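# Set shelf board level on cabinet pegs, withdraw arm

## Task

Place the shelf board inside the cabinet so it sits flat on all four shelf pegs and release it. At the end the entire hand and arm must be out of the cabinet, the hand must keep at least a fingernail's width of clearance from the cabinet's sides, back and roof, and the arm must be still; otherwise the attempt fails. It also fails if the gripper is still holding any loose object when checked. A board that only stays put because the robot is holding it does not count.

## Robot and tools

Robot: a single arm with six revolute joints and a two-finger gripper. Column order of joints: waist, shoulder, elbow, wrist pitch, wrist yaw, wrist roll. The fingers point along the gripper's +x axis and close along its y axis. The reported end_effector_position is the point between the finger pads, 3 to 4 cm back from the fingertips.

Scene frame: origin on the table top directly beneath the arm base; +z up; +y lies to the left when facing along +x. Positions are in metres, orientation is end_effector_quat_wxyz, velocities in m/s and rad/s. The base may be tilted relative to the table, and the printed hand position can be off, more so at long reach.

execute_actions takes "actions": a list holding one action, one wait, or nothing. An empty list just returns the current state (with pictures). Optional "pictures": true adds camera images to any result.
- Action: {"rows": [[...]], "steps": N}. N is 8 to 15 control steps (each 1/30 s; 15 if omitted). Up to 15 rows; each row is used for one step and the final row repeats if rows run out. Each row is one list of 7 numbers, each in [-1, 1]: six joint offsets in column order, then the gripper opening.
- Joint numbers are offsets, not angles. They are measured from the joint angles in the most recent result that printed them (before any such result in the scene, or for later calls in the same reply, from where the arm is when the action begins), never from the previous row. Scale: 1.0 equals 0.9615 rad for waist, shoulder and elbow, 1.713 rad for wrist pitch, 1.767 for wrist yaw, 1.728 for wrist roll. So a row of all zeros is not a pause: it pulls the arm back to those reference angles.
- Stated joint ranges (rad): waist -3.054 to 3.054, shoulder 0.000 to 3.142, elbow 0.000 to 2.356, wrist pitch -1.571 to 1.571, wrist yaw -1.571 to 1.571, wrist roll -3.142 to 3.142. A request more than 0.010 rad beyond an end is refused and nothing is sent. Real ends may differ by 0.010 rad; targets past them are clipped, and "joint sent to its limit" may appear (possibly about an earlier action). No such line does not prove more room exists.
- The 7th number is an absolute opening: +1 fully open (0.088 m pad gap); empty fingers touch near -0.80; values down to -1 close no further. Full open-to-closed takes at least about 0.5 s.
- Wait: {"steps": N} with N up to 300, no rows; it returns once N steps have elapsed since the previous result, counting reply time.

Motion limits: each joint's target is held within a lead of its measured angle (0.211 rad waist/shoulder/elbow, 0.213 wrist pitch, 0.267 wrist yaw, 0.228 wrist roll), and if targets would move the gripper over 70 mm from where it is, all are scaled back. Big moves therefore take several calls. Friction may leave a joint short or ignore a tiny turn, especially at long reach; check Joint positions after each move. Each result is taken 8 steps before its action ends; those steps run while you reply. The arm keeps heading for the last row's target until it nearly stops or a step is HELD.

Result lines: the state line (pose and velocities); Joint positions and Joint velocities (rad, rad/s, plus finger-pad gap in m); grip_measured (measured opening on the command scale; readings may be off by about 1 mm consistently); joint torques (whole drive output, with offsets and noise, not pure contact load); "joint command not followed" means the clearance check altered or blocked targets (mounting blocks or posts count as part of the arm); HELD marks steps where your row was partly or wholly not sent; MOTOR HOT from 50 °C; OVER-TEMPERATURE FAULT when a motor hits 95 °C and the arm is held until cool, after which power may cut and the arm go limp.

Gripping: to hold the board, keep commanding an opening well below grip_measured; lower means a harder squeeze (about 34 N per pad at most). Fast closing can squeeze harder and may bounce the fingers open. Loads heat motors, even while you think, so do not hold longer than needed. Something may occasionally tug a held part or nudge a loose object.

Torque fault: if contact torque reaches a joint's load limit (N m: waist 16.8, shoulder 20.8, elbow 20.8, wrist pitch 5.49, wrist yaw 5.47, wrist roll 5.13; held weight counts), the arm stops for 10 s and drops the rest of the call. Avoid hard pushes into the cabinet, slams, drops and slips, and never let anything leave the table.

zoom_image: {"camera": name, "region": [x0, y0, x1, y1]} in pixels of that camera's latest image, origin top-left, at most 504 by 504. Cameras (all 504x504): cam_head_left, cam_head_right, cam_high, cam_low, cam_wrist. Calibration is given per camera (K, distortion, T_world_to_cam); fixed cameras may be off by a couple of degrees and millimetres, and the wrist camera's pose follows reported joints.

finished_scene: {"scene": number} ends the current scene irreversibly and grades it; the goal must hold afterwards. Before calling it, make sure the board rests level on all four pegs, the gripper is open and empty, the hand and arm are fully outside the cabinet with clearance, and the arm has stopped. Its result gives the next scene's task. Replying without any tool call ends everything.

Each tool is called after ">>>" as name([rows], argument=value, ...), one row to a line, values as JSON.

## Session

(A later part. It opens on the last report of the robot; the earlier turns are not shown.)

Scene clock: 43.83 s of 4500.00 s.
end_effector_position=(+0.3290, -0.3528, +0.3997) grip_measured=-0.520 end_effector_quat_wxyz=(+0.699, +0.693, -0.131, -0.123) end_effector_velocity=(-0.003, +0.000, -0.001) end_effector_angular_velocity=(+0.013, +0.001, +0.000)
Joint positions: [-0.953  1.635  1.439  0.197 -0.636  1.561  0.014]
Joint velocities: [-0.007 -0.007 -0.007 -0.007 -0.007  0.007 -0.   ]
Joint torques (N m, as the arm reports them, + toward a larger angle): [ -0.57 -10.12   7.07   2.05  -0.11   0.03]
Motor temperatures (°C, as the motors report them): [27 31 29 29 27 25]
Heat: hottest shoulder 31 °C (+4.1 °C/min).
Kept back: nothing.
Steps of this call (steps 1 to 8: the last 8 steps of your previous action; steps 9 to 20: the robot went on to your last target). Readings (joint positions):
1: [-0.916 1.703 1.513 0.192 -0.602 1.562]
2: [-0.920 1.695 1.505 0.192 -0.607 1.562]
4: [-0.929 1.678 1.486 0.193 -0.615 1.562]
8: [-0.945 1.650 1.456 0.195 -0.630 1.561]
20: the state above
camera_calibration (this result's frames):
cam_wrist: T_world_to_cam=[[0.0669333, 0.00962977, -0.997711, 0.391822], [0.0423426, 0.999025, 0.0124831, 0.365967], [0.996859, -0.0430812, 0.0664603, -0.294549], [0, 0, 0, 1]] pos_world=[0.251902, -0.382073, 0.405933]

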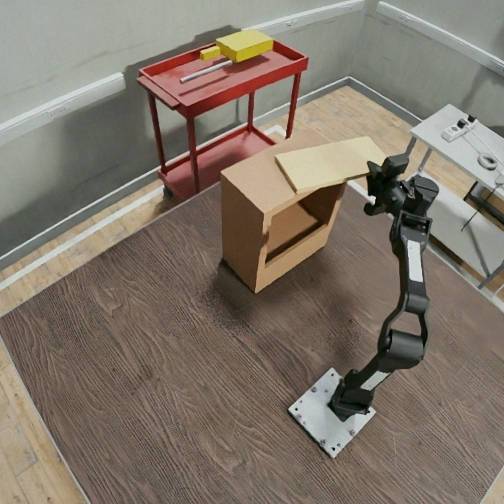

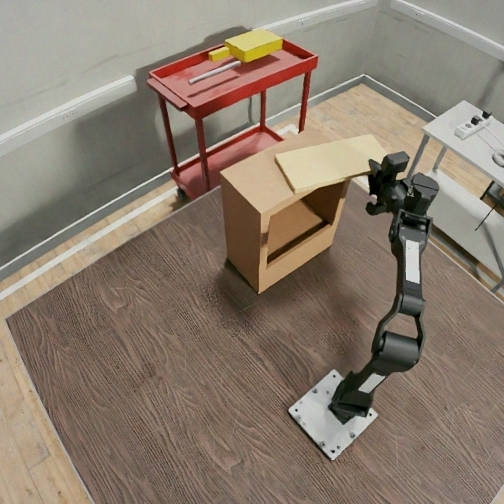

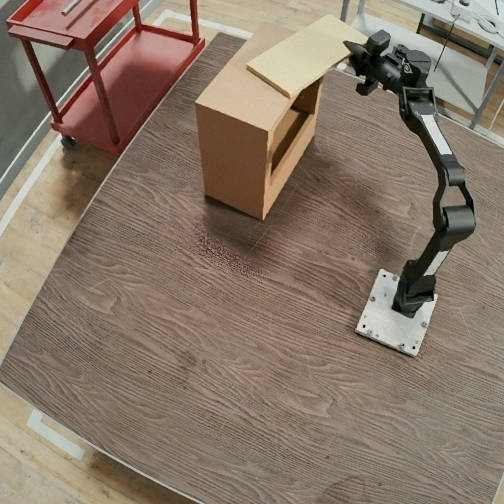

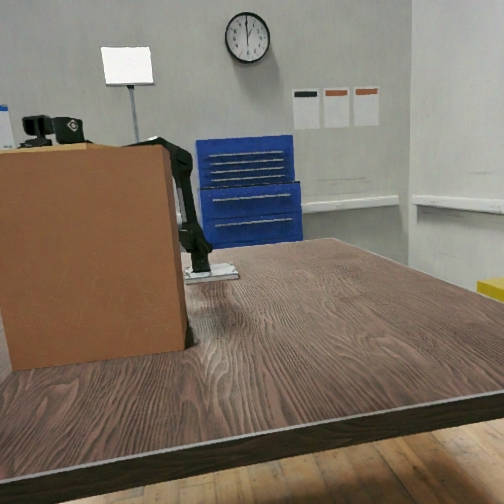

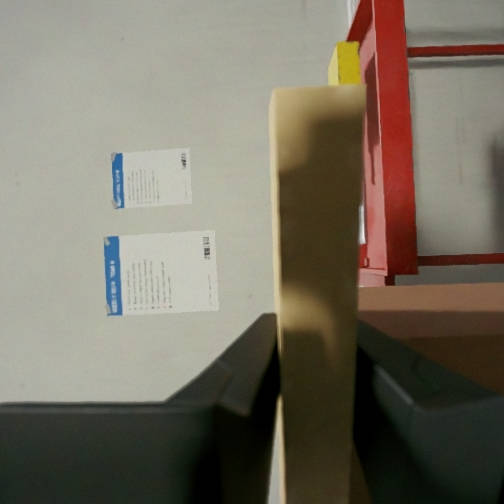

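>>> execute_actions([
  {"rows": [[0,0,0,0,0,0,-0.6],[0,0,0,0,0,0,-0.5],[0,0,0,0,0,0,-0.42],[0,0,0,0,0,0,-0.32],[0,0,0,0,0,0,-0.2],[0,0,0,0,0,0,-0.08],[0,0,0,0,0,0,0.05],[0,0,0,0,0,0,0.05]], "steps": 8},
])

>>> execute_actions([
  {"rows": [[0.004,-0.014,-0.009,0,0.001,0,0.05],[0.012,-0.023,-0.017,0.001,0.005,0.001,0.05],[0.022,-0.032,-0.026,0.002,0.011,0.001,0.05],[0.037,-0.043,-0.038,0.003,0.019,0.002,0.05],[0.054,-0.056,-0.053,0.004,0.028,0.003,0.05],[0.074,-0.071,-0.069,0.006,0.039,0.004,0.05],[0.095,-0.088,-0.087,0.007,0.051,0.004,0.05],[0.117,-0.104,-0.105,0.009,0.062,0.005,0.05],[0.138,-0.12,-0.122,0.01,0.074,0.006,0.05],[0.158,-0.135,-0.139,0.012,0.085,0.007,0.05],[0.176,-0.149,-0.153,0.013,0.094,0.007,0.05],[0.19,-0.16,-0.165,0.014,0.102,0.008,0.05],[0.201,-0.168,-0.174,0.015,0.108,0.008,0.05],[0.208,-0.173,-0.18,0.015,0.111,0.009,0.05],[0.21,-0.175,-0.182,0.015,0.113,0.009,0.05]], "steps": 15},
])

>>> execute_actions([
  {"steps": 22},
], pictures=true)

Scene clock: 48.13 s of 4500.00 s.
end_effector_position=(+0.3287, -0.3525, +0.3999) grip_measured=-0.520 end_effector_quat_wxyz=(+0.699, +0.693, -0.131, -0.123) end_effector_velocity=(-0.002, +0.002, +0.003) end_effector_angular_velocity=(+0.005, -0.004, +0.005)
Joint positions: [-0.954  1.633  1.438  0.197 -0.637  1.561  0.014]
Joint velocities: [-0.002 -0.007  0.002 -0.007 -0.007  0.007 -0.   ]
Joint torques (N m, as the arm reports them, + toward a larger angle): [ -0.42 -10.04   7.19   2.07  -0.13   0.01]
Motor temperatures (°C, as the motors report them): [27 32 29 30 27 25]
Heat: hottest shoulder 32 °C (+5.0 °C/min).
Kept back: the last 8 steps of this action.
Steps of this call (steps 1 to 15: the robot went on to your last target; steps 16 to 129: nothing new was sent). Readings (joint positions):
1: [-0.953 1.634 1.439 0.197 -0.637 1.561]
2: [-0.953 1.634 1.439 0.197 -0.637 1.561]
4: [-0.953 1.634 1.439 0.197 -0.637 1.561]
8: [-0.953 1.634 1.438 0.197 -0.637 1.561]
129: the state above

Scene clock: 48.63 s of 4500.00 s.
end_effector_position=(+0.3340, -0.3412, +0.3981) grip_measured=+0.008 end_effector_quat_wxyz=(+0.697, +0.693, -0.134, -0.127) end_effector_velocity=(+0.073, +0.157, -0.009) end_effector_angular_velocity=(+0.026, -0.003, +0.030)
Joint positions: [-0.92   1.605  1.403  0.2   -0.593  1.561  0.039]
Joint velocities: [ 0.418 -0.325 -0.369  0.037  0.388  0.022  0.016]
Joint torques (N m, as the arm reports them, + toward a larger angle): [  1.23 -10.37   6.99   2.29   0.04   0.05]
Motor temperatures (°C, as the motors report them): [27 32 29 30 27 25]
Heat: hottest shoulder 32 °C (+4.9 °C/min).
Steps of this call (steps 1 to 8: the last 8 steps of your previous action; steps 9 to 15: the first 7 steps of this action, its rows measured from where the robot was after step 8). Readings (joint positions):
8: [-0.954 1.633 1.438 0.195 -0.637 1.561]
9: [-0.954 1.633 1.438 0.196 -0.637 1.561]
10: [-0.953 1.633 1.438 0.196 -0.637 1.561]
12: [-0.948 1.629 1.432 0.196 -0.626 1.561]
15: the state above

Scene clock: 49.37 s of 4500.00 s.
end_effector_position=(+0.3556, -0.2795, +0.3994) grip_measured=+0.050 end_effector_quat_wxyz=(+0.697, +0.695, -0.135, -0.118) end_effector_velocity=(+0.001, +0.008, +0.003) end_effector_angular_velocity=(-0.009, +0.001, +0.029)
Joint positions: [-0.756  1.48   1.273  0.219 -0.441  1.573  0.041]
Joint velocities: [ 0.007 -0.012 -0.002 -0.007 -0.022 -0.007 -0.   ]
Joint torques (N m, as the arm reports them, + toward a larger angle): [ 0.52 -8.57  7.11  2.31  0.14  0.06]
Motor temperatures (°C, as the motors report them): [27 32 29 30 27 25]
Heat: hottest shoulder 32 °C (+4.9 °C/min).
Kept back: nothing.
Steps of this call (steps 1 to 8: the last 8 steps of your previous action; steps 9 to 22: the robot went on to your last target). Readings (joint positions):
1: [-0.904 1.594 1.390 0.202 -0.578 1.563]
2: [-0.886 1.581 1.376 0.204 -0.563 1.564]
4: [-0.848 1.552 1.348 0.209 -0.530 1.566]
8: [-0.784 1.503 1.303 0.216 -0.478 1.570]
22: the state above
camera_calibration (this result's frames):
cam_wrist: T_world_to_cam=[[0.0798096, 0.0125097, -0.996732, 0.384881], [0.0401386, 0.99907, 0.015753, 0.291106], [0.996002, -0.0412646, 0.0792333, -0.322193], [0, 0, 0, 1]] pos_world=[0.278503, -0.308945, 0.404565]

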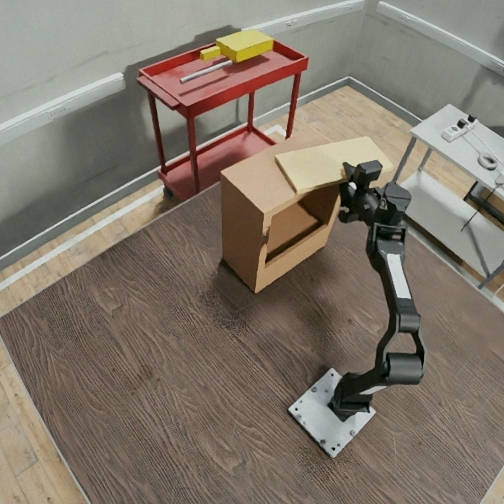

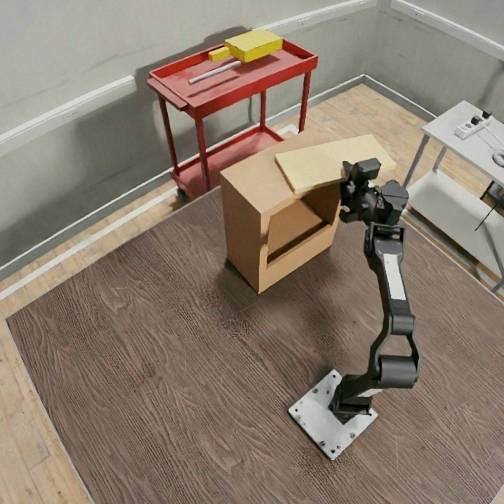

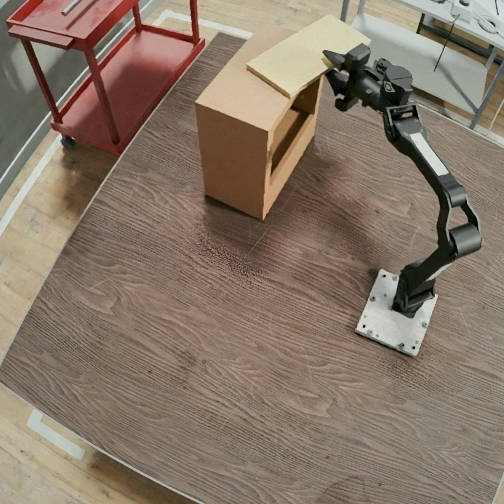

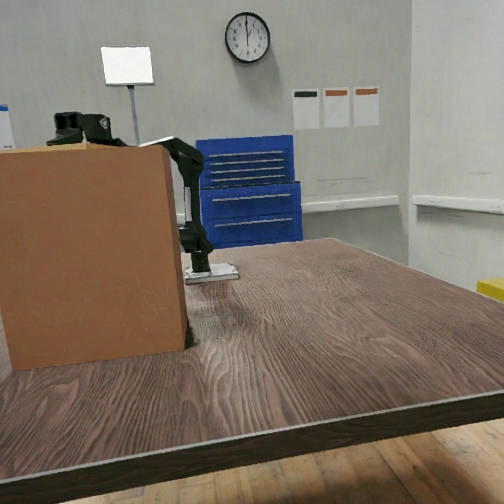

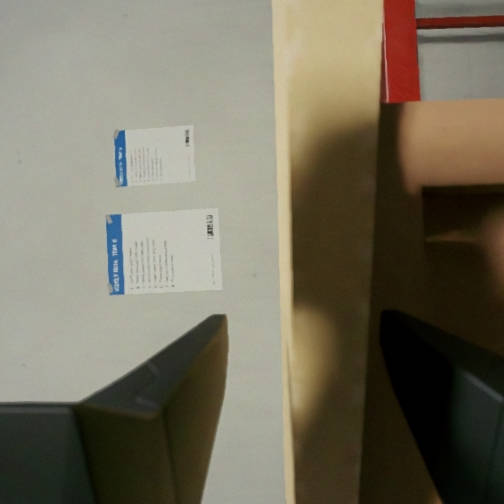

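>>> zoom_image(camera="cam_wrist", region=[180, 280, 460, 504])

>>> zoom_image(camera="cam_wrist", region=[240, 0, 504, 264])

>>> zoom_image(camera="cam_head_left", region=[260, 110, 430, 230])

Region (180, 280, 460, 504) of cam_wrist's 504x504 image, scaled by 1.800, with more detail than that image has; it fills the top 403 rows of this view, and the rest is white.

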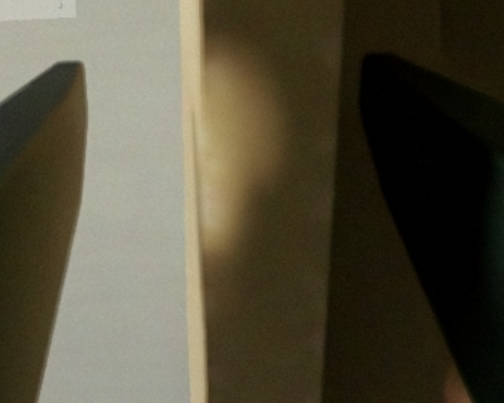

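Region (240, 0, 504, 264) of cam_wrist's 504x504 image, scaled by 1.909, with more detail than that image has.

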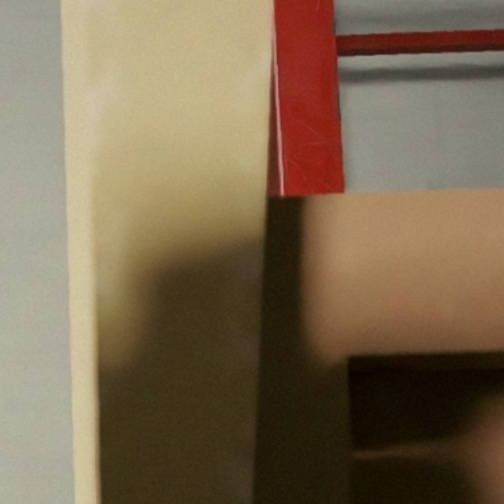

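Region (260, 110, 430, 230) of cam_head_left's 504x504 image, scaled by 2.965, with more detail than that image has; it fills the top 356 rows of this view, and the rest is white.

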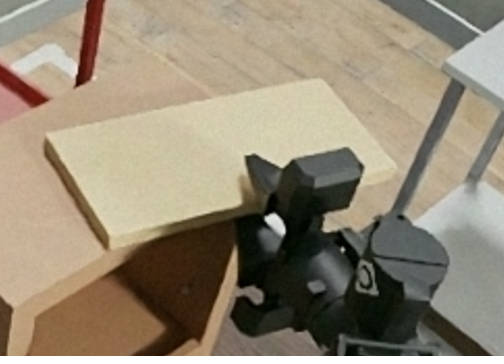

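>>> execute_actions([
  {"rows": [[0,0,-0.01,0,0,0,-0.05],[0,0,-0.012,0,0,0,-0.15],[0,0,-0.014,0,0,0,-0.25],[0,0,-0.014,0,0,0,-0.33],[0,0,-0.014,0,0,0,-0.4],[0,0,-0.014,0,0,0,-0.46],[0,0,-0.014,0,0,0,-0.51],[0,0,-0.014,0,0,0,-0.56],[0,0,-0.014,0,0,0,-0.61],[0,0,-0.01,0,0,0,-0.67],[0,0,-0.006,0,0,0,-0.74],[0,0,-0.004,0,0,0,-0.81],[0,0,-0.004,0,0,0,-0.88],[0,0,-0.004,0,0,0,-0.95],[0,0,-0.004,0,0,0,-1]], "steps": 15},
])

>>> execute_actions([
  {"rows": [[0,-0.003,0.008,0,0,0,-1],[0,-0.006,0.016,0,0,0,-1],[0,-0.009,0.024,0,0,0,-1],[0,-0.012,0.032,-0.003,0,0,-1],[0,-0.014,0.04,-0.007,0,0,-1],[0,-0.016,0.048,-0.011,0,0,-1],[0,-0.016,0.056,-0.015,0,0,-1],[0,-0.016,0.063,-0.019,0,0,-1],[0,-0.016,0.069,-0.022,0,0,-1],[0,-0.016,0.073,-0.024,0,0,-1],[0,-0.016,0.075,-0.025,0,0,-1]], "steps": 12},
])

>>> execute_actions([
  {"steps": 16},
], pictures=true)

Scene clock: 53.80 s of 4500.00 s.
end_effector_position=(+0.3553, -0.2789, +0.3996) grip_measured=-0.306 end_effector_quat_wxyz=(+0.697, +0.694, -0.135, -0.118) end_effector_velocity=(-0.000, +0.000, -0.008) end_effector_angular_velocity=(+0.022, +0.013, +0.005)
Joint positions: [-0.755  1.477  1.271  0.22  -0.44   1.573  0.024]
Joint velocities: [-0.002 -0.002 -0.017 -0.007 -0.007  0.007 -0.087]
Joint torques (N m, as the arm reports them, + toward a larger angle): [-0.06 -6.66  7.2   2.17  0.04 -0.05]
Motor temperatures (°C, as the motors report them): [27 32 30 30 27 25]
Heat: hottest shoulder 32 °C (+4.5 °C/min).
Steps of this call (steps 1 to 15: the robot went on to your last target; steps 16 to 90: nothing new was sent; then 1.20 s passed at rest; steps 91 to 97: the first 7 steps of this action). Readings (joint positions):
91: [-0.755 1.477 1.273 0.220 -0.440 1.573]
92: [-0.755 1.477 1.273 0.220 -0.440 1.573]
94: [-0.755 1.477 1.273 0.220 -0.440 1.573]
97: the state above

Scene clock: 54.20 s of 4500.00 s.
end_effector_position=(+0.3554, -0.2790, +0.3985) grip_measured=-0.520 end_effector_quat_wxyz=(+0.697, +0.695, -0.134, -0.119) end_effector_velocity=(+0.001, +0.005, +0.003) end_effector_angular_velocity=(+0.026, +0.035, +0.025)
Joint positions: [-0.755  1.478  1.271  0.216 -0.44   1.571  0.014]
Joint velocities: [ 0.002 -0.002  0.046 -0.095 -0.022 -0.007 -0.   ]
Joint torques (N m, as the arm reports them, + toward a larger angle): [ 0.03 -7.69 10.45  2.36  0.02 -0.01]
Motor temperatures (°C, as the motors report them): [27 32 30 30 27 25]
Heat: hottest shoulder 32 °C (+4.4 °C/min).
Steps of this call (steps 1 to 8: the last 8 steps of your previous action; steps 9 to 12: the first 4 steps of this action, its rows measured from where the robot was after step 8). Readings (joint positions):
8: [-0.755 1.477 1.270 0.217 -0.440 1.571]
9: [-0.755 1.477 1.270 0.217 -0.440 1.571]
10: [-0.755 1.478 1.270 0.217 -0.440 1.571]
12: the state above

Scene clock: 54.73 s of 4500.00 s.
end_effector_position=(+0.3549, -0.2786, +0.4071) grip_measured=-0.520 end_effector_quat_wxyz=(+0.695, +0.696, -0.131, -0.122) end_effector_velocity=(-0.001, +0.001, -0.000) end_effector_angular_velocity=(+0.002, +0.011, +0.005)
Joint positions: [-0.755  1.478  1.313  0.165 -0.44   1.571  0.014]
Joint velocities: [-0.002 -0.002  0.007 -0.022 -0.007 -0.007 -0.   ]
Joint torques (N m, as the arm reports them, + toward a larger angle): [-0.07 -8.6  11.31  3.14  0.02 -0.02]
Motor temperatures (°C, as the motors report them): [27 32 30 31 27 25]
Heat: hottest shoulder 32 °C (+4.4 °C/min).
Kept back: nothing.
Steps of this call (steps 1 to 8: the last 8 steps of your previous action; steps 9 to 16: the robot went on to your last target). Readings (joint positions):
1: [-0.755 1.478 1.274 0.212 -0.440 1.571]
2: [-0.755 1.478 1.278 0.206 -0.440 1.571]
4: [-0.755 1.478 1.286 0.194 -0.440 1.571]
8: [-0.755 1.478 1.301 0.174 -0.440 1.571]
16: the state above
camera_calibration (this result's frames):
cam_wrist: T_world_to_cam=[[0.0699997, 0.0196592, -0.997353, 0.398302], [0.0402434, 0.998936, 0.0225149, 0.287264], [0.996735, -0.041713, 0.0691341, -0.318376], [0, 0, 0, 1]] pos_world=[0.277895, -0.308069, 0.41279]

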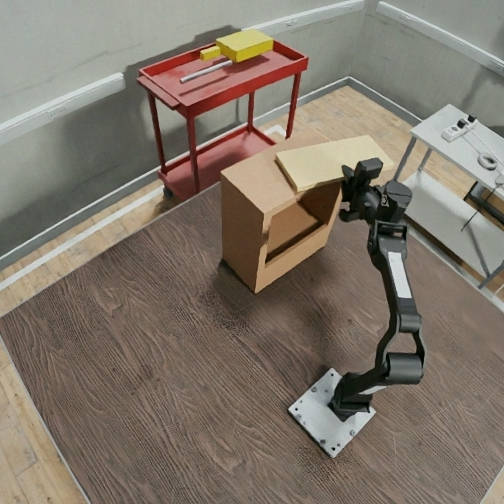

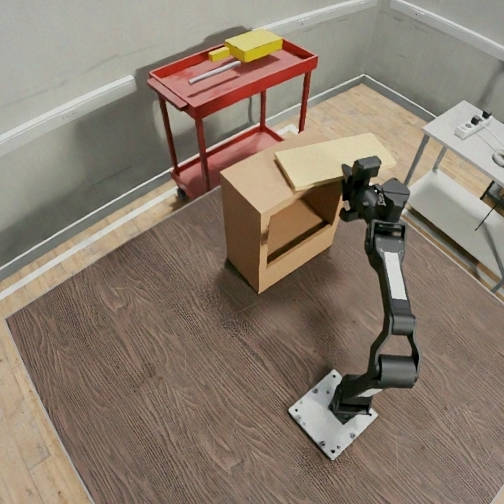

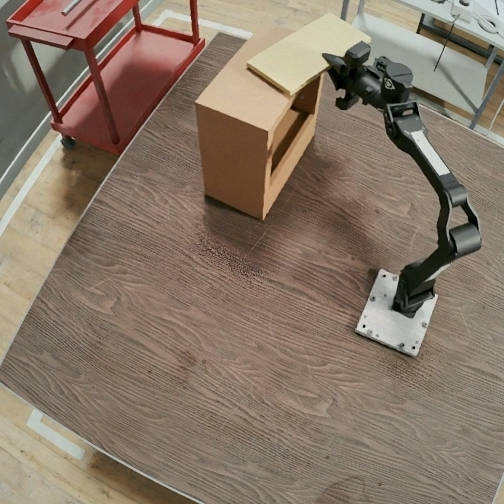

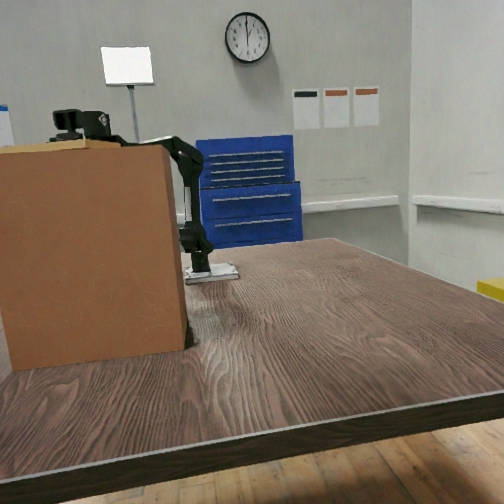

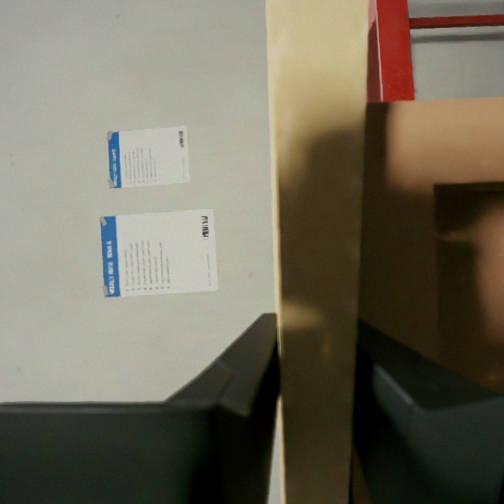

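>>> execute_actions([
  {"rows": [[-0.003,-0.024,0.022,0.005,-0.002,0,-1],[-0.007,-0.033,0.013,0.004,-0.006,0,-1],[-0.011,-0.04,0.003,0.003,-0.011,-0.001,-1],[-0.016,-0.049,-0.007,0.002,-0.018,-0.001,-1],[-0.023,-0.06,-0.016,0,-0.027,-0.002,-1],[-0.032,-0.074,-0.026,-0.002,-0.038,-0.002,-1],[-0.041,-0.09,-0.037,-0.004,-0.05,-0.002,-1],[-0.051,-0.105,-0.048,-0.006,-0.062,-0.003,-1],[-0.06,-0.12,-0.059,-0.008,-0.074,-0.003,-1],[-0.069,-0.135,-0.07,-0.011,-0.086,-0.003,-1],[-0.079,-0.151,-0.081,-0.013,-0.098,-0.003,-1],[-0.088,-0.166,-0.092,-0.015,-0.11,-0.003,-1],[-0.097,-0.181,-0.103,-0.017,-0.122,-0.004,-1],[-0.107,-0.196,-0.114,-0.02,-0.134,-0.004,-1],[-0.116,-0.211,-0.125,-0.022,-0.146,-0.004,-1]], "steps": 15},
])

>>> execute_actions([
  {"rows": [[-0.044,-0.091,-0.041,-0.006,-0.053,-0.003,-1],[-0.053,-0.107,-0.052,-0.008,-0.065,-0.003,-1],[-0.063,-0.122,-0.064,-0.01,-0.077,-0.003,-1],[-0.072,-0.137,-0.075,-0.012,-0.089,-0.003,-1],[-0.081,-0.152,-0.086,-0.015,-0.101,-0.003,-1],[-0.091,-0.168,-0.097,-0.017,-0.113,-0.004,-1],[-0.1,-0.183,-0.108,-0.019,-0.125,-0.004,-1],[-0.109,-0.198,-0.119,-0.021,-0.137,-0.004,-1],[-0.119,-0.213,-0.13,-0.023,-0.149,-0.004,-1],[-0.127,-0.227,-0.14,-0.026,-0.16,-0.004,-1],[-0.134,-0.238,-0.148,-0.027,-0.169,-0.004,-1],[-0.14,-0.247,-0.155,-0.028,-0.176,-0.004,-1],[-0.144,-0.253,-0.159,-0.029,-0.181,-0.004,-1],[-0.146,-0.257,-0.162,-0.03,-0.184,-0.004,-1],[-0.147,-0.258,-0.163,-0.03,-0.185,-0.004,-1]], "steps": 15},
])

>>> execute_actions([
  {"steps": 20},
], pictures=true)

Scene clock: 56.97 s of 4500.00 s.
end_effector_position=(+0.3493, -0.2743, +0.4061) grip_measured=-0.520 end_effector_quat_wxyz=(+0.695, +0.699, -0.120, -0.115) end_effector_velocity=(-0.080, +0.048, -0.015) end_effector_angular_velocity=(+0.040, +0.046, +0.225)
Joint positions: [-0.77   1.458  1.297  0.155 -0.48   1.571  0.014]
Joint velocities: [-0.178 -0.281 -0.252 -0.095 -0.403 -0.007 -0.   ]
Joint torques (N m, as the arm reports them, + toward a larger angle): [ -0.61 -10.62   9.13   3.22  -0.04  -0.16]
Motor temperatures (°C, as the motors report them): [27 33 30 31 27 25]
Heat: hottest shoulder 33 °C (+5.3 °C/min).
Steps of this call (steps 1 to 15: the robot went on to your last target; steps 16 to 60: nothing new was sent; steps 61 to 67: the first 7 steps of this action). Readings (joint positions):
61: [-0.755 1.478 1.313 0.164 -0.440 1.571]
62: [-0.755 1.478 1.313 0.163 -0.440 1.571]
64: [-0.758 1.476 1.313 0.161 -0.449 1.571]
67: the state above

Scene clock: 57.47 s of 4500.00 s.
end_effector_position=(+0.2918, -0.2298, +0.4117) grip_measured=-0.520 end_effector_quat_wxyz=(+0.707, +0.702, -0.066, -0.054) end_effector_velocity=(-0.112, +0.108, -0.015) end_effector_angular_velocity=(-0.030, +0.019, +0.380)
Joint positions: [-0.897  1.245  1.149  0.102 -0.772  1.566  0.014]
Joint velocities: [-0.271 -0.437 -0.33  -0.125 -0.652 -0.037 -0.   ]
Joint torques (N m, as the arm reports them, + toward a larger angle): [-0.23 -7.47  8.69  2.83 -0.07 -0.13]
Motor temperatures (°C, as the motors report them): [27 33 30 32 27 25]
Heat: hottest shoulder 33 °C (+5.2 °C/min).
Steps of this call (steps 1 to 8: the last 8 steps of your previous action; steps 9 to 15: the first 7 steps of this action, its rows measured from where the robot was after step 8). Readings (joint positions):
8: [-0.835 1.350 1.221 0.130 -0.626 1.568]
9: [-0.843 1.334 1.211 0.127 -0.647 1.567]
10: [-0.852 1.319 1.202 0.122 -0.667 1.567]
12: [-0.870 1.289 1.181 0.114 -0.709 1.567]
15: the state above

Scene clock: 58.13 s of 4500.00 s.
end_effector_position=(+0.2615, -0.1987, +0.4076) grip_measured=-0.520 end_effector_quat_wxyz=(+0.711, +0.702, -0.030, -0.018) end_effector_velocity=(-0.002, +0.003, -0.002) end_effector_angular_velocity=(-0.001, +0.005, +0.015)
Joint positions: [-0.972  1.123  1.059  0.071 -0.948  1.564  0.014]
Joint velocities: [-0.007 -0.007 -0.007 -0.007 -0.022 -0.007  0.   ]
Joint torques (N m, as the arm reports them, + toward a larger angle): [-0.37 -6.    8.64  2.65 -0.08 -0.17]
Motor temperatures (°C, as the motors report them): [27 33 30 32 27 25]
Heat: hottest shoulder 33 °C (+5.2 °C/min).
Kept back: nothing.
Steps of this call (steps 1 to 8: the last 8 steps of your previous action; steps 9 to 20: the robot went on to your last target). Readings (joint positions):
1: [-0.906 1.231 1.138 0.098 -0.793 1.566]
2: [-0.915 1.216 1.127 0.095 -0.814 1.565]
4: [-0.933 1.188 1.106 0.087 -0.855 1.565]
8: [-0.958 1.143 1.077 0.077 -0.915 1.564]
20: the state above
camera_calibration (this result's frames):
cam_wrist: T_world_to_cam=[[0.0655226, 0.0224136, -0.997599, 0.405532], [-0.247966, 0.968753, 0.00547903, 0.2875], [0.966551, 0.247011, 0.0690331, -0.156653], [0, 0, 0, 1]] pos_world=[0.196132, -0.248911, 0.413797]

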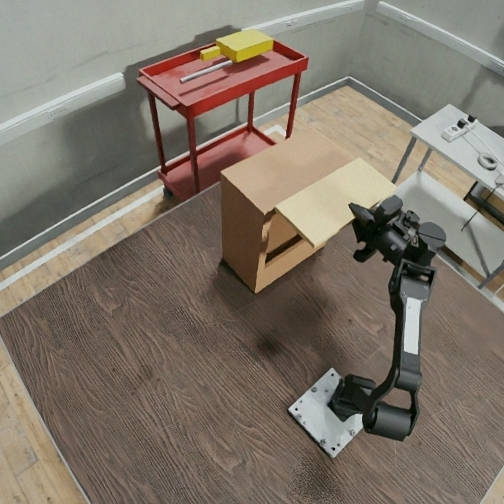

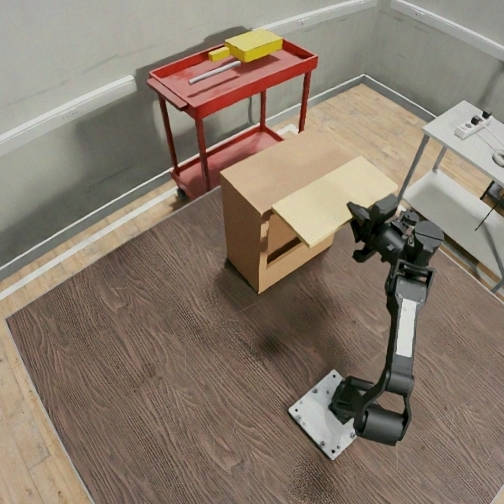

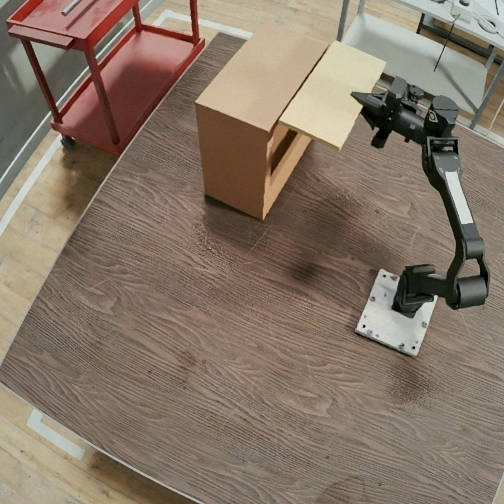

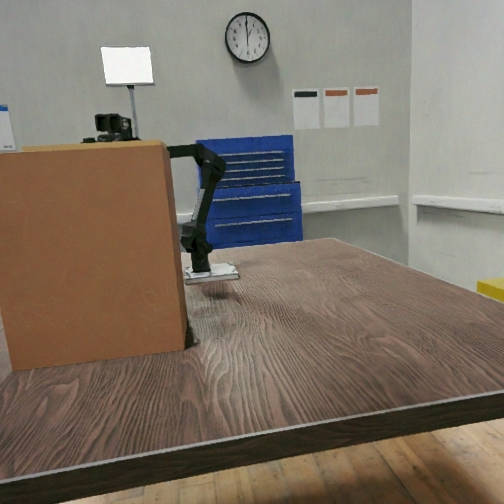

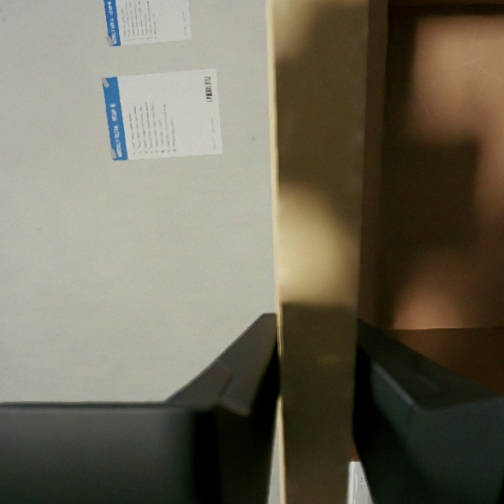

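>>> zoom_image(camera="cam_high", region=[250, 20, 400, 160])

>>> zoom_image(camera="cam_head_left", region=[250, 130, 410, 270])

>>> zoom_image(camera="cam_low", region=[0, 100, 200, 180])

Region (250, 20, 400, 160) of cam_high's 504x504 image, scaled by 3.360, with more detail than that image has; it fills the top 470 rows of this view, and the rest is white.

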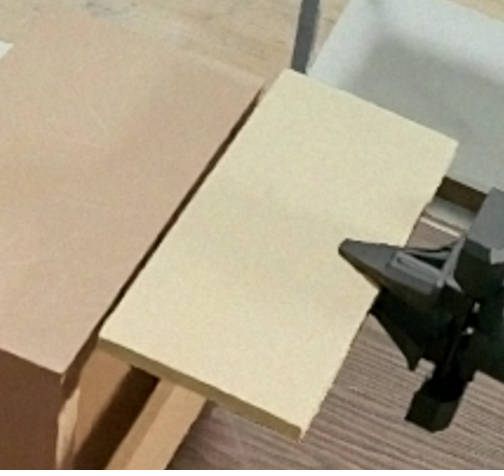

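Region (250, 130, 410, 270) of cam_head_left's 504x504 image, scaled by 3.150, with more detail than that image has; it fills the top 441 rows of this view, and the rest is white.

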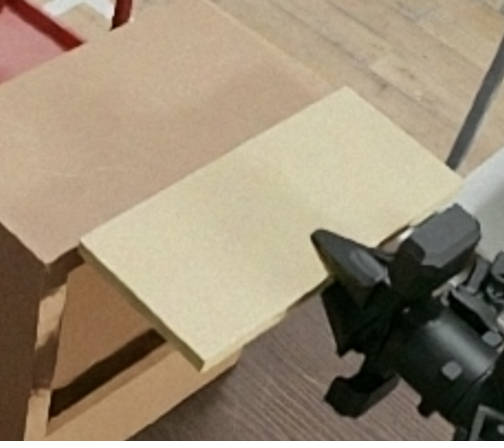

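Region (0, 100, 200, 180) of cam_low's 504x504 image, scaled by 2.520, with more detail than that image has; it fills the top 202 rows of this view, and the rest is white.

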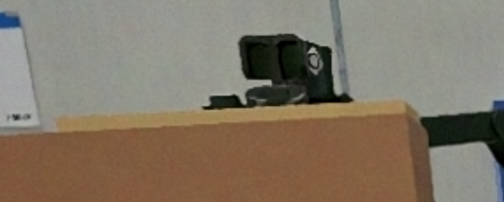

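>>> execute_actions([
  {"rows": [[-0.004,-0.018,0.003,0.007,-0.002,0.003,-1],[-0.005,-0.016,-0.003,0.011,-0.003,0.008,-1],[-0.006,-0.014,-0.013,0.016,-0.004,0.015,-1],[-0.008,-0.012,-0.028,0.024,-0.006,0.025,-1],[-0.009,-0.012,-0.046,0.035,-0.008,0.038,-1],[-0.011,-0.012,-0.068,0.047,-0.01,0.053,-1],[-0.012,-0.012,-0.093,0.061,-0.011,0.07,-1],[-0.013,-0.012,-0.117,0.075,-0.012,0.087,-1],[-0.014,-0.012,-0.142,0.088,-0.013,0.104,-1],[-0.015,-0.012,-0.166,0.102,-0.014,0.122,-1],[-0.015,-0.012,-0.191,0.116,-0.014,0.139,-1],[-0.015,-0.012,-0.215,0.13,-0.014,0.156,-1],[-0.015,-0.012,-0.24,0.143,-0.014,0.173,-1],[-0.015,-0.012,-0.264,0.157,-0.014,0.19,-1],[-0.015,-0.011,-0.289,0.171,-0.014,0.207,-1]], "steps": 15},
])

>>> execute_actions([
  {"rows": [[-0.003,-0.008,-0.1,0.065,-0.002,0.075,-1],[-0.003,-0.004,-0.125,0.079,-0.002,0.092,-1],[-0.003,0.001,-0.149,0.093,-0.002,0.11,-1],[-0.003,0.005,-0.174,0.109,-0.002,0.127,-1],[-0.003,0.012,-0.198,0.127,-0.002,0.144,-1],[-0.003,0.021,-0.223,0.146,-0.002,0.161,-1],[-0.003,0.032,-0.247,0.166,-0.002,0.178,-1],[-0.003,0.045,-0.272,0.187,-0.002,0.195,-1],[-0.003,0.06,-0.296,0.209,-0.002,0.212,-1],[-0.003,0.074,-0.319,0.229,-0.002,0.228,-1],[-0.003,0.088,-0.337,0.247,-0.002,0.24,-1],[-0.003,0.098,-0.351,0.261,-0.002,0.25,-1],[-0.003,0.106,-0.361,0.271,-0.002,0.257,-1],[-0.003,0.111,-0.368,0.278,-0.002,0.262,-1],[-0.003,0.113,-0.37,0.28,-0.002,0.263,-1]], "steps": 15},
])

>>> execute_actions([
  {"steps": 22},
], pictures=true)

Scene clock: 63.27 s of 4500.00 s.
end_effector_position=(+0.2613, -0.1990, +0.4002) grip_measured=-0.520 end_effector_quat_wxyz=(+0.695, +0.718, -0.031, -0.013) end_effector_velocity=(+0.003, -0.009, -0.103) end_effector_angular_velocity=(+0.528, -0.044, +0.062)
Joint positions: [-0.976  1.12   1.021  0.119 -0.958  1.619  0.014]
Joint velocities: [-0.032 -0.002 -0.427  0.447 -0.081  0.549  0.   ]
Joint torques (N m, as the arm reports them, + toward a larger angle): [-0.36 -4.92  7.67  2.57 -0.03  0.15]
Motor temperatures (°C, as the motors report them): [27 33 31 32 27 25]
Heat: hottest shoulder 33 °C (+5.1 °C/min).
Steps of this call (steps 1 to 15: the robot went on to your last target; steps 16 to 147: nothing new was sent; steps 148 to 154: the first 7 steps of this action). Readings (joint positions):
148: [-0.973 1.120 1.059 0.071 -0.950 1.564]
149: [-0.973 1.120 1.058 0.072 -0.950 1.564]
151: [-0.973 1.120 1.051 0.083 -0.952 1.576]
154: the state above

Scene clock: 63.77 s of 4500.00 s.
end_effector_position=(+0.2612, -0.1991, +0.3150) grip_measured=-0.520 end_effector_quat_wxyz=(+0.533, +0.846, -0.030, -0.007) end_effector_velocity=(-0.001, +0.002, -0.190) end_effector_angular_velocity=(+0.855, -0.059, +0.018)
Joint positions: [-0.983  1.13   0.691  0.453 -0.969  2.028  0.014]
Joint velocities: [-0.007  0.164 -0.691  0.872 -0.007  0.872  0.   ]
Joint torques (N m, as the arm reports them, + toward a larger angle): [-0.24 -3.58  8.26  2.68 -0.02  0.07]
Motor temperatures (°C, as the motors report them): [27 32 31 33 27 25]
Heat: hottest wrist pitch 33 °C (+5.0 °C/min).
Steps of this call (steps 1 to 8: the last 8 steps of your previous action; steps 9 to 15: the first 7 steps of this action, its rows measured from where the robot was after step 8). Readings (joint positions):
8: [-0.982 1.120 0.853 0.277 -0.968 1.823]
9: [-0.983 1.120 0.830 0.300 -0.968 1.852]
10: [-0.983 1.120 0.806 0.323 -0.968 1.881]
12: [-0.983 1.121 0.760 0.370 -0.968 1.940]
15: the state above

Scene clock: 64.50 s of 4500.00 s.
end_effector_position=(+0.2615, -0.1981, +0.2538) grip_measured=-0.520 end_effector_quat_wxyz=(+0.423, +0.906, -0.030, -0.004) end_effector_velocity=(-0.001, +0.001, -0.005) end_effector_angular_velocity=(+0.009, +0.001, +0.005)
Joint positions: [-0.983  1.23   0.493  0.744 -0.969  2.273  0.014]
Joint velocities: [-0.002  0.007 -0.017  0.022 -0.007  0.007 -0.   ]
Joint torques (N m, as the arm reports them, + toward a larger angle): [-0.29 -4.11  7.86  2.83 -0.03  0.07]
Motor temperatures (°C, as the motors report them): [27 32 31 33 27 25]
Heat: hottest wrist pitch 33 °C (+5.0 °C/min).
Kept back: nothing.
Steps of this call (steps 1 to 8: the last 8 steps of your previous action; steps 9 to 22: the robot went on to your last target). Readings (joint positions):
1: [-0.983 1.137 0.668 0.484 -0.969 2.057]
2: [-0.983 1.145 0.645 0.516 -0.969 2.087]
4: [-0.983 1.167 0.599 0.580 -0.969 2.143]
8: [-0.983 1.211 0.527 0.678 -0.969 2.225]
22: the state above
camera_calibration (this result's frames):
cam_wrist: T_world_to_cam=[[0.0978443, 0.665855, -0.739637, 0.305676], [-0.28222, 0.731258, 0.620978, 0.0934715], [0.954347, 0.147981, 0.259467, -0.210912], [0, 0, 0, 1]] pos_world=[0.197754, -0.240676, 0.22277]

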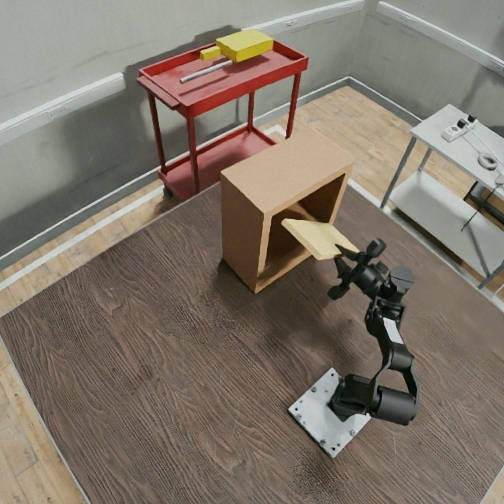

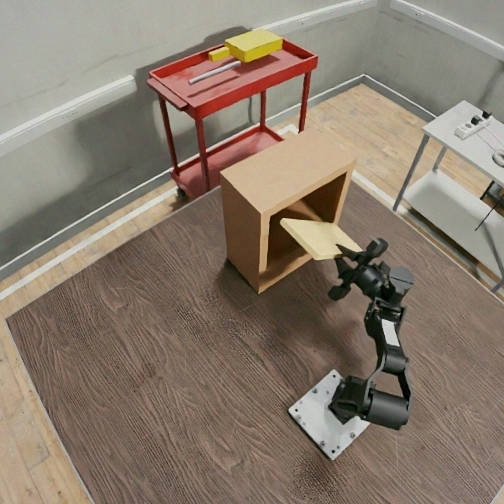

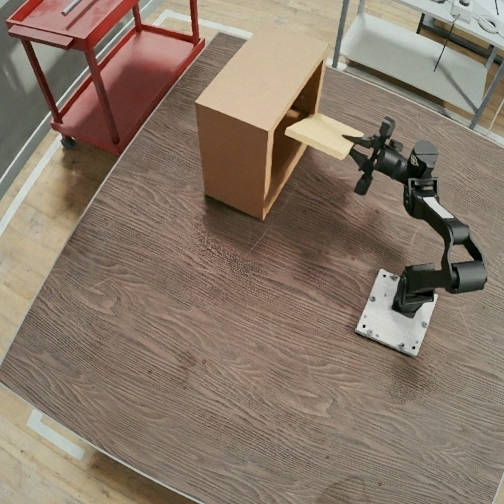

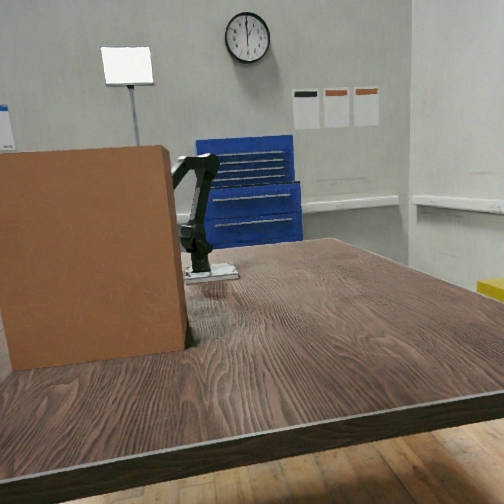

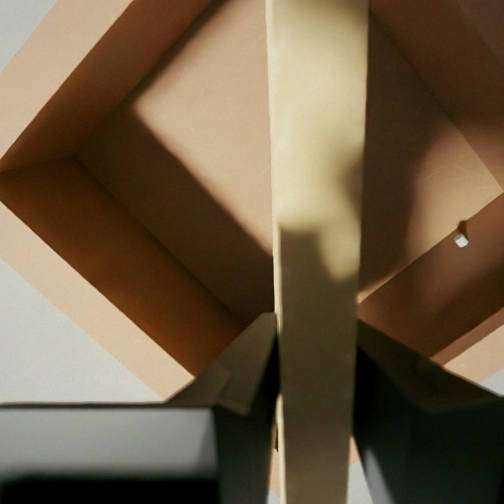

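>>> execute_actions(actions=[])

Scene clock: 66.00 s of 4500.00 s.
end_effector_position=(+0.2615, -0.1981, +0.2536) grip_measured=-0.520 end_effector_quat_wxyz=(+0.423, +0.906, -0.030, -0.004) end_effector_velocity=(-0.001, -0.001, -0.003) end_effector_angular_velocity=(+0.018, +0.006, -0.009)
Joint positions: [-0.983  1.231  0.493  0.746 -0.969  2.275  0.014]
Joint velocities: [-0.002 -0.002 -0.007 -0.007  0.007  0.007 -0.   ]
Joint torques (N m, as the arm reports them, + toward a larger angle): [-0.25 -4.15  7.76  2.84 -0.03  0.07]
Motor temperatures (°C, as the motors report them): [27 32 31 33 27 25]
Heat: hottest wrist pitch 33 °C (+4.0 °C/min).
Kept back: nothing.
Steps of this call (steps 1 to 15: the robot went on to your last target; steps 16 to 45: nothing new was sent). Readings (joint positions):
1: [-0.983 1.230 0.493 0.744 -0.969 2.274]
2: [-0.983 1.230 0.493 0.745 -0.969 2.274]
4: [-0.983 1.230 0.493 0.745 -0.969 2.274]
8: [-0.983 1.231 0.493 0.746 -0.969 2.274]
45: the state above
The arm was judged still, so your last target was given up. Only a new action makes it travel on or press farther. Fingers that are still opening or closing keep moving.
camera_calibration (this result's frames):
cam_wrist: T_world_to_cam=[[0.0980406, 0.666742, -0.738812, 0.305436], [-0.282414, 0.730508, 0.621771, 0.0933099], [0.954269, 0.147692, 0.259917, -0.211013], [0, 0, 0, 1]] pos_world=[0.19777, -0.240646, 0.222488]

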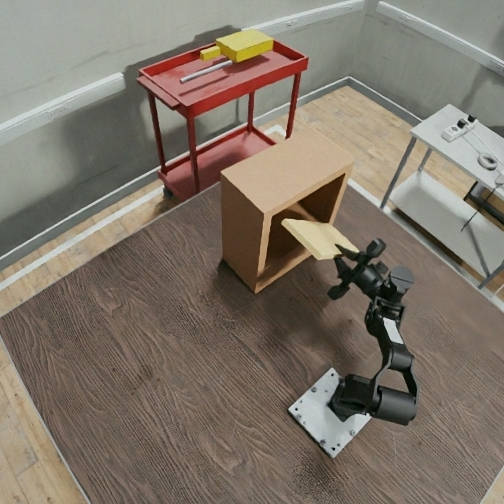

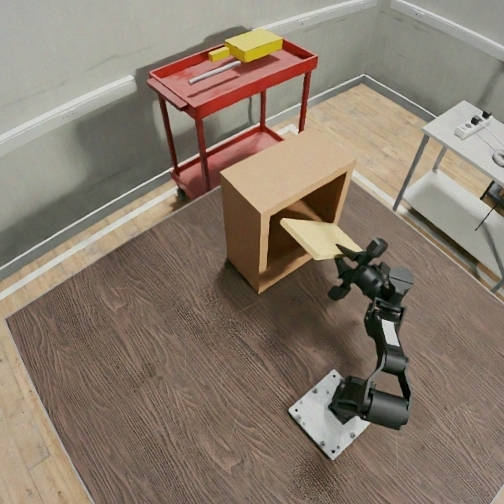

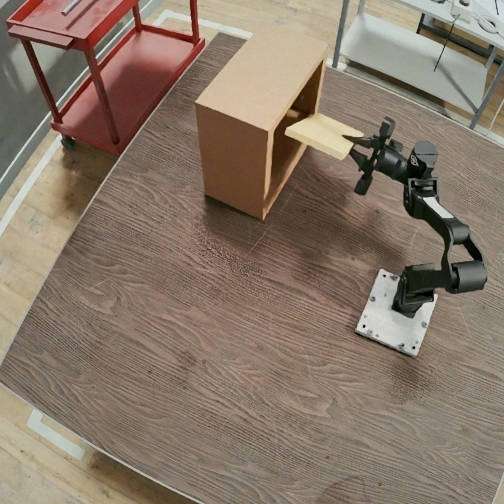

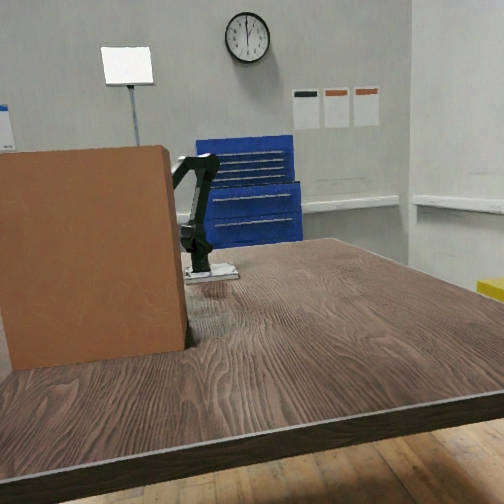

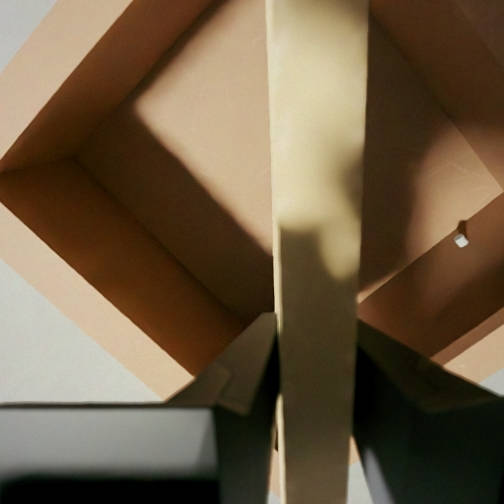

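>>> zoom_image(camera="cam_wrist", region=[384, 150, 504, 390])

>>> zoom_image(camera="cam_wrist", region=[0, 0, 240, 240])

>>> zoom_image(camera="cam_high", region=[240, 40, 440, 240])

Region (384, 150, 504, 390) of cam_wrist's 504x504 image, scaled by 2.100, with more detail than that image has.

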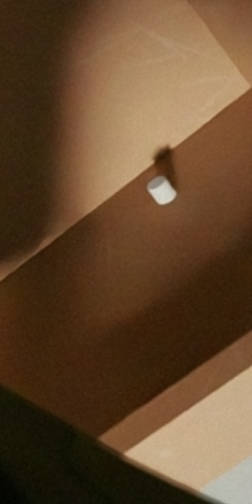

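Region (0, 0, 240, 240) of cam_wrist's 504x504 image, scaled by 2.100, with more detail than that image has.

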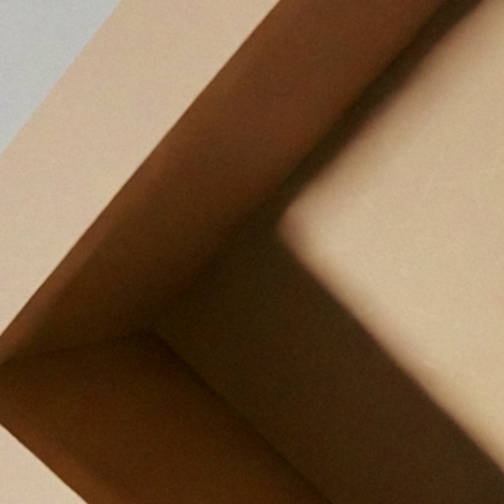

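Region (240, 40, 440, 240) of cam_high's 504x504 image, scaled by 2.520, with more detail than that image has.

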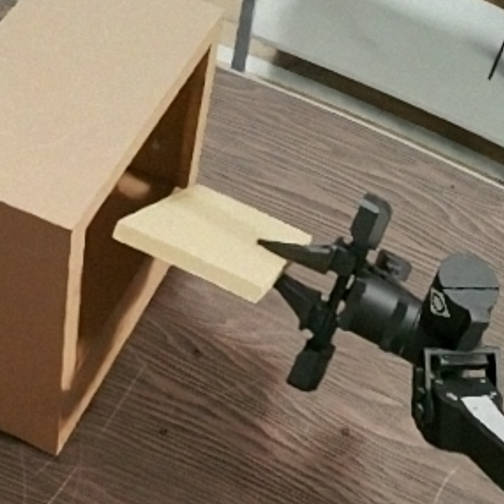

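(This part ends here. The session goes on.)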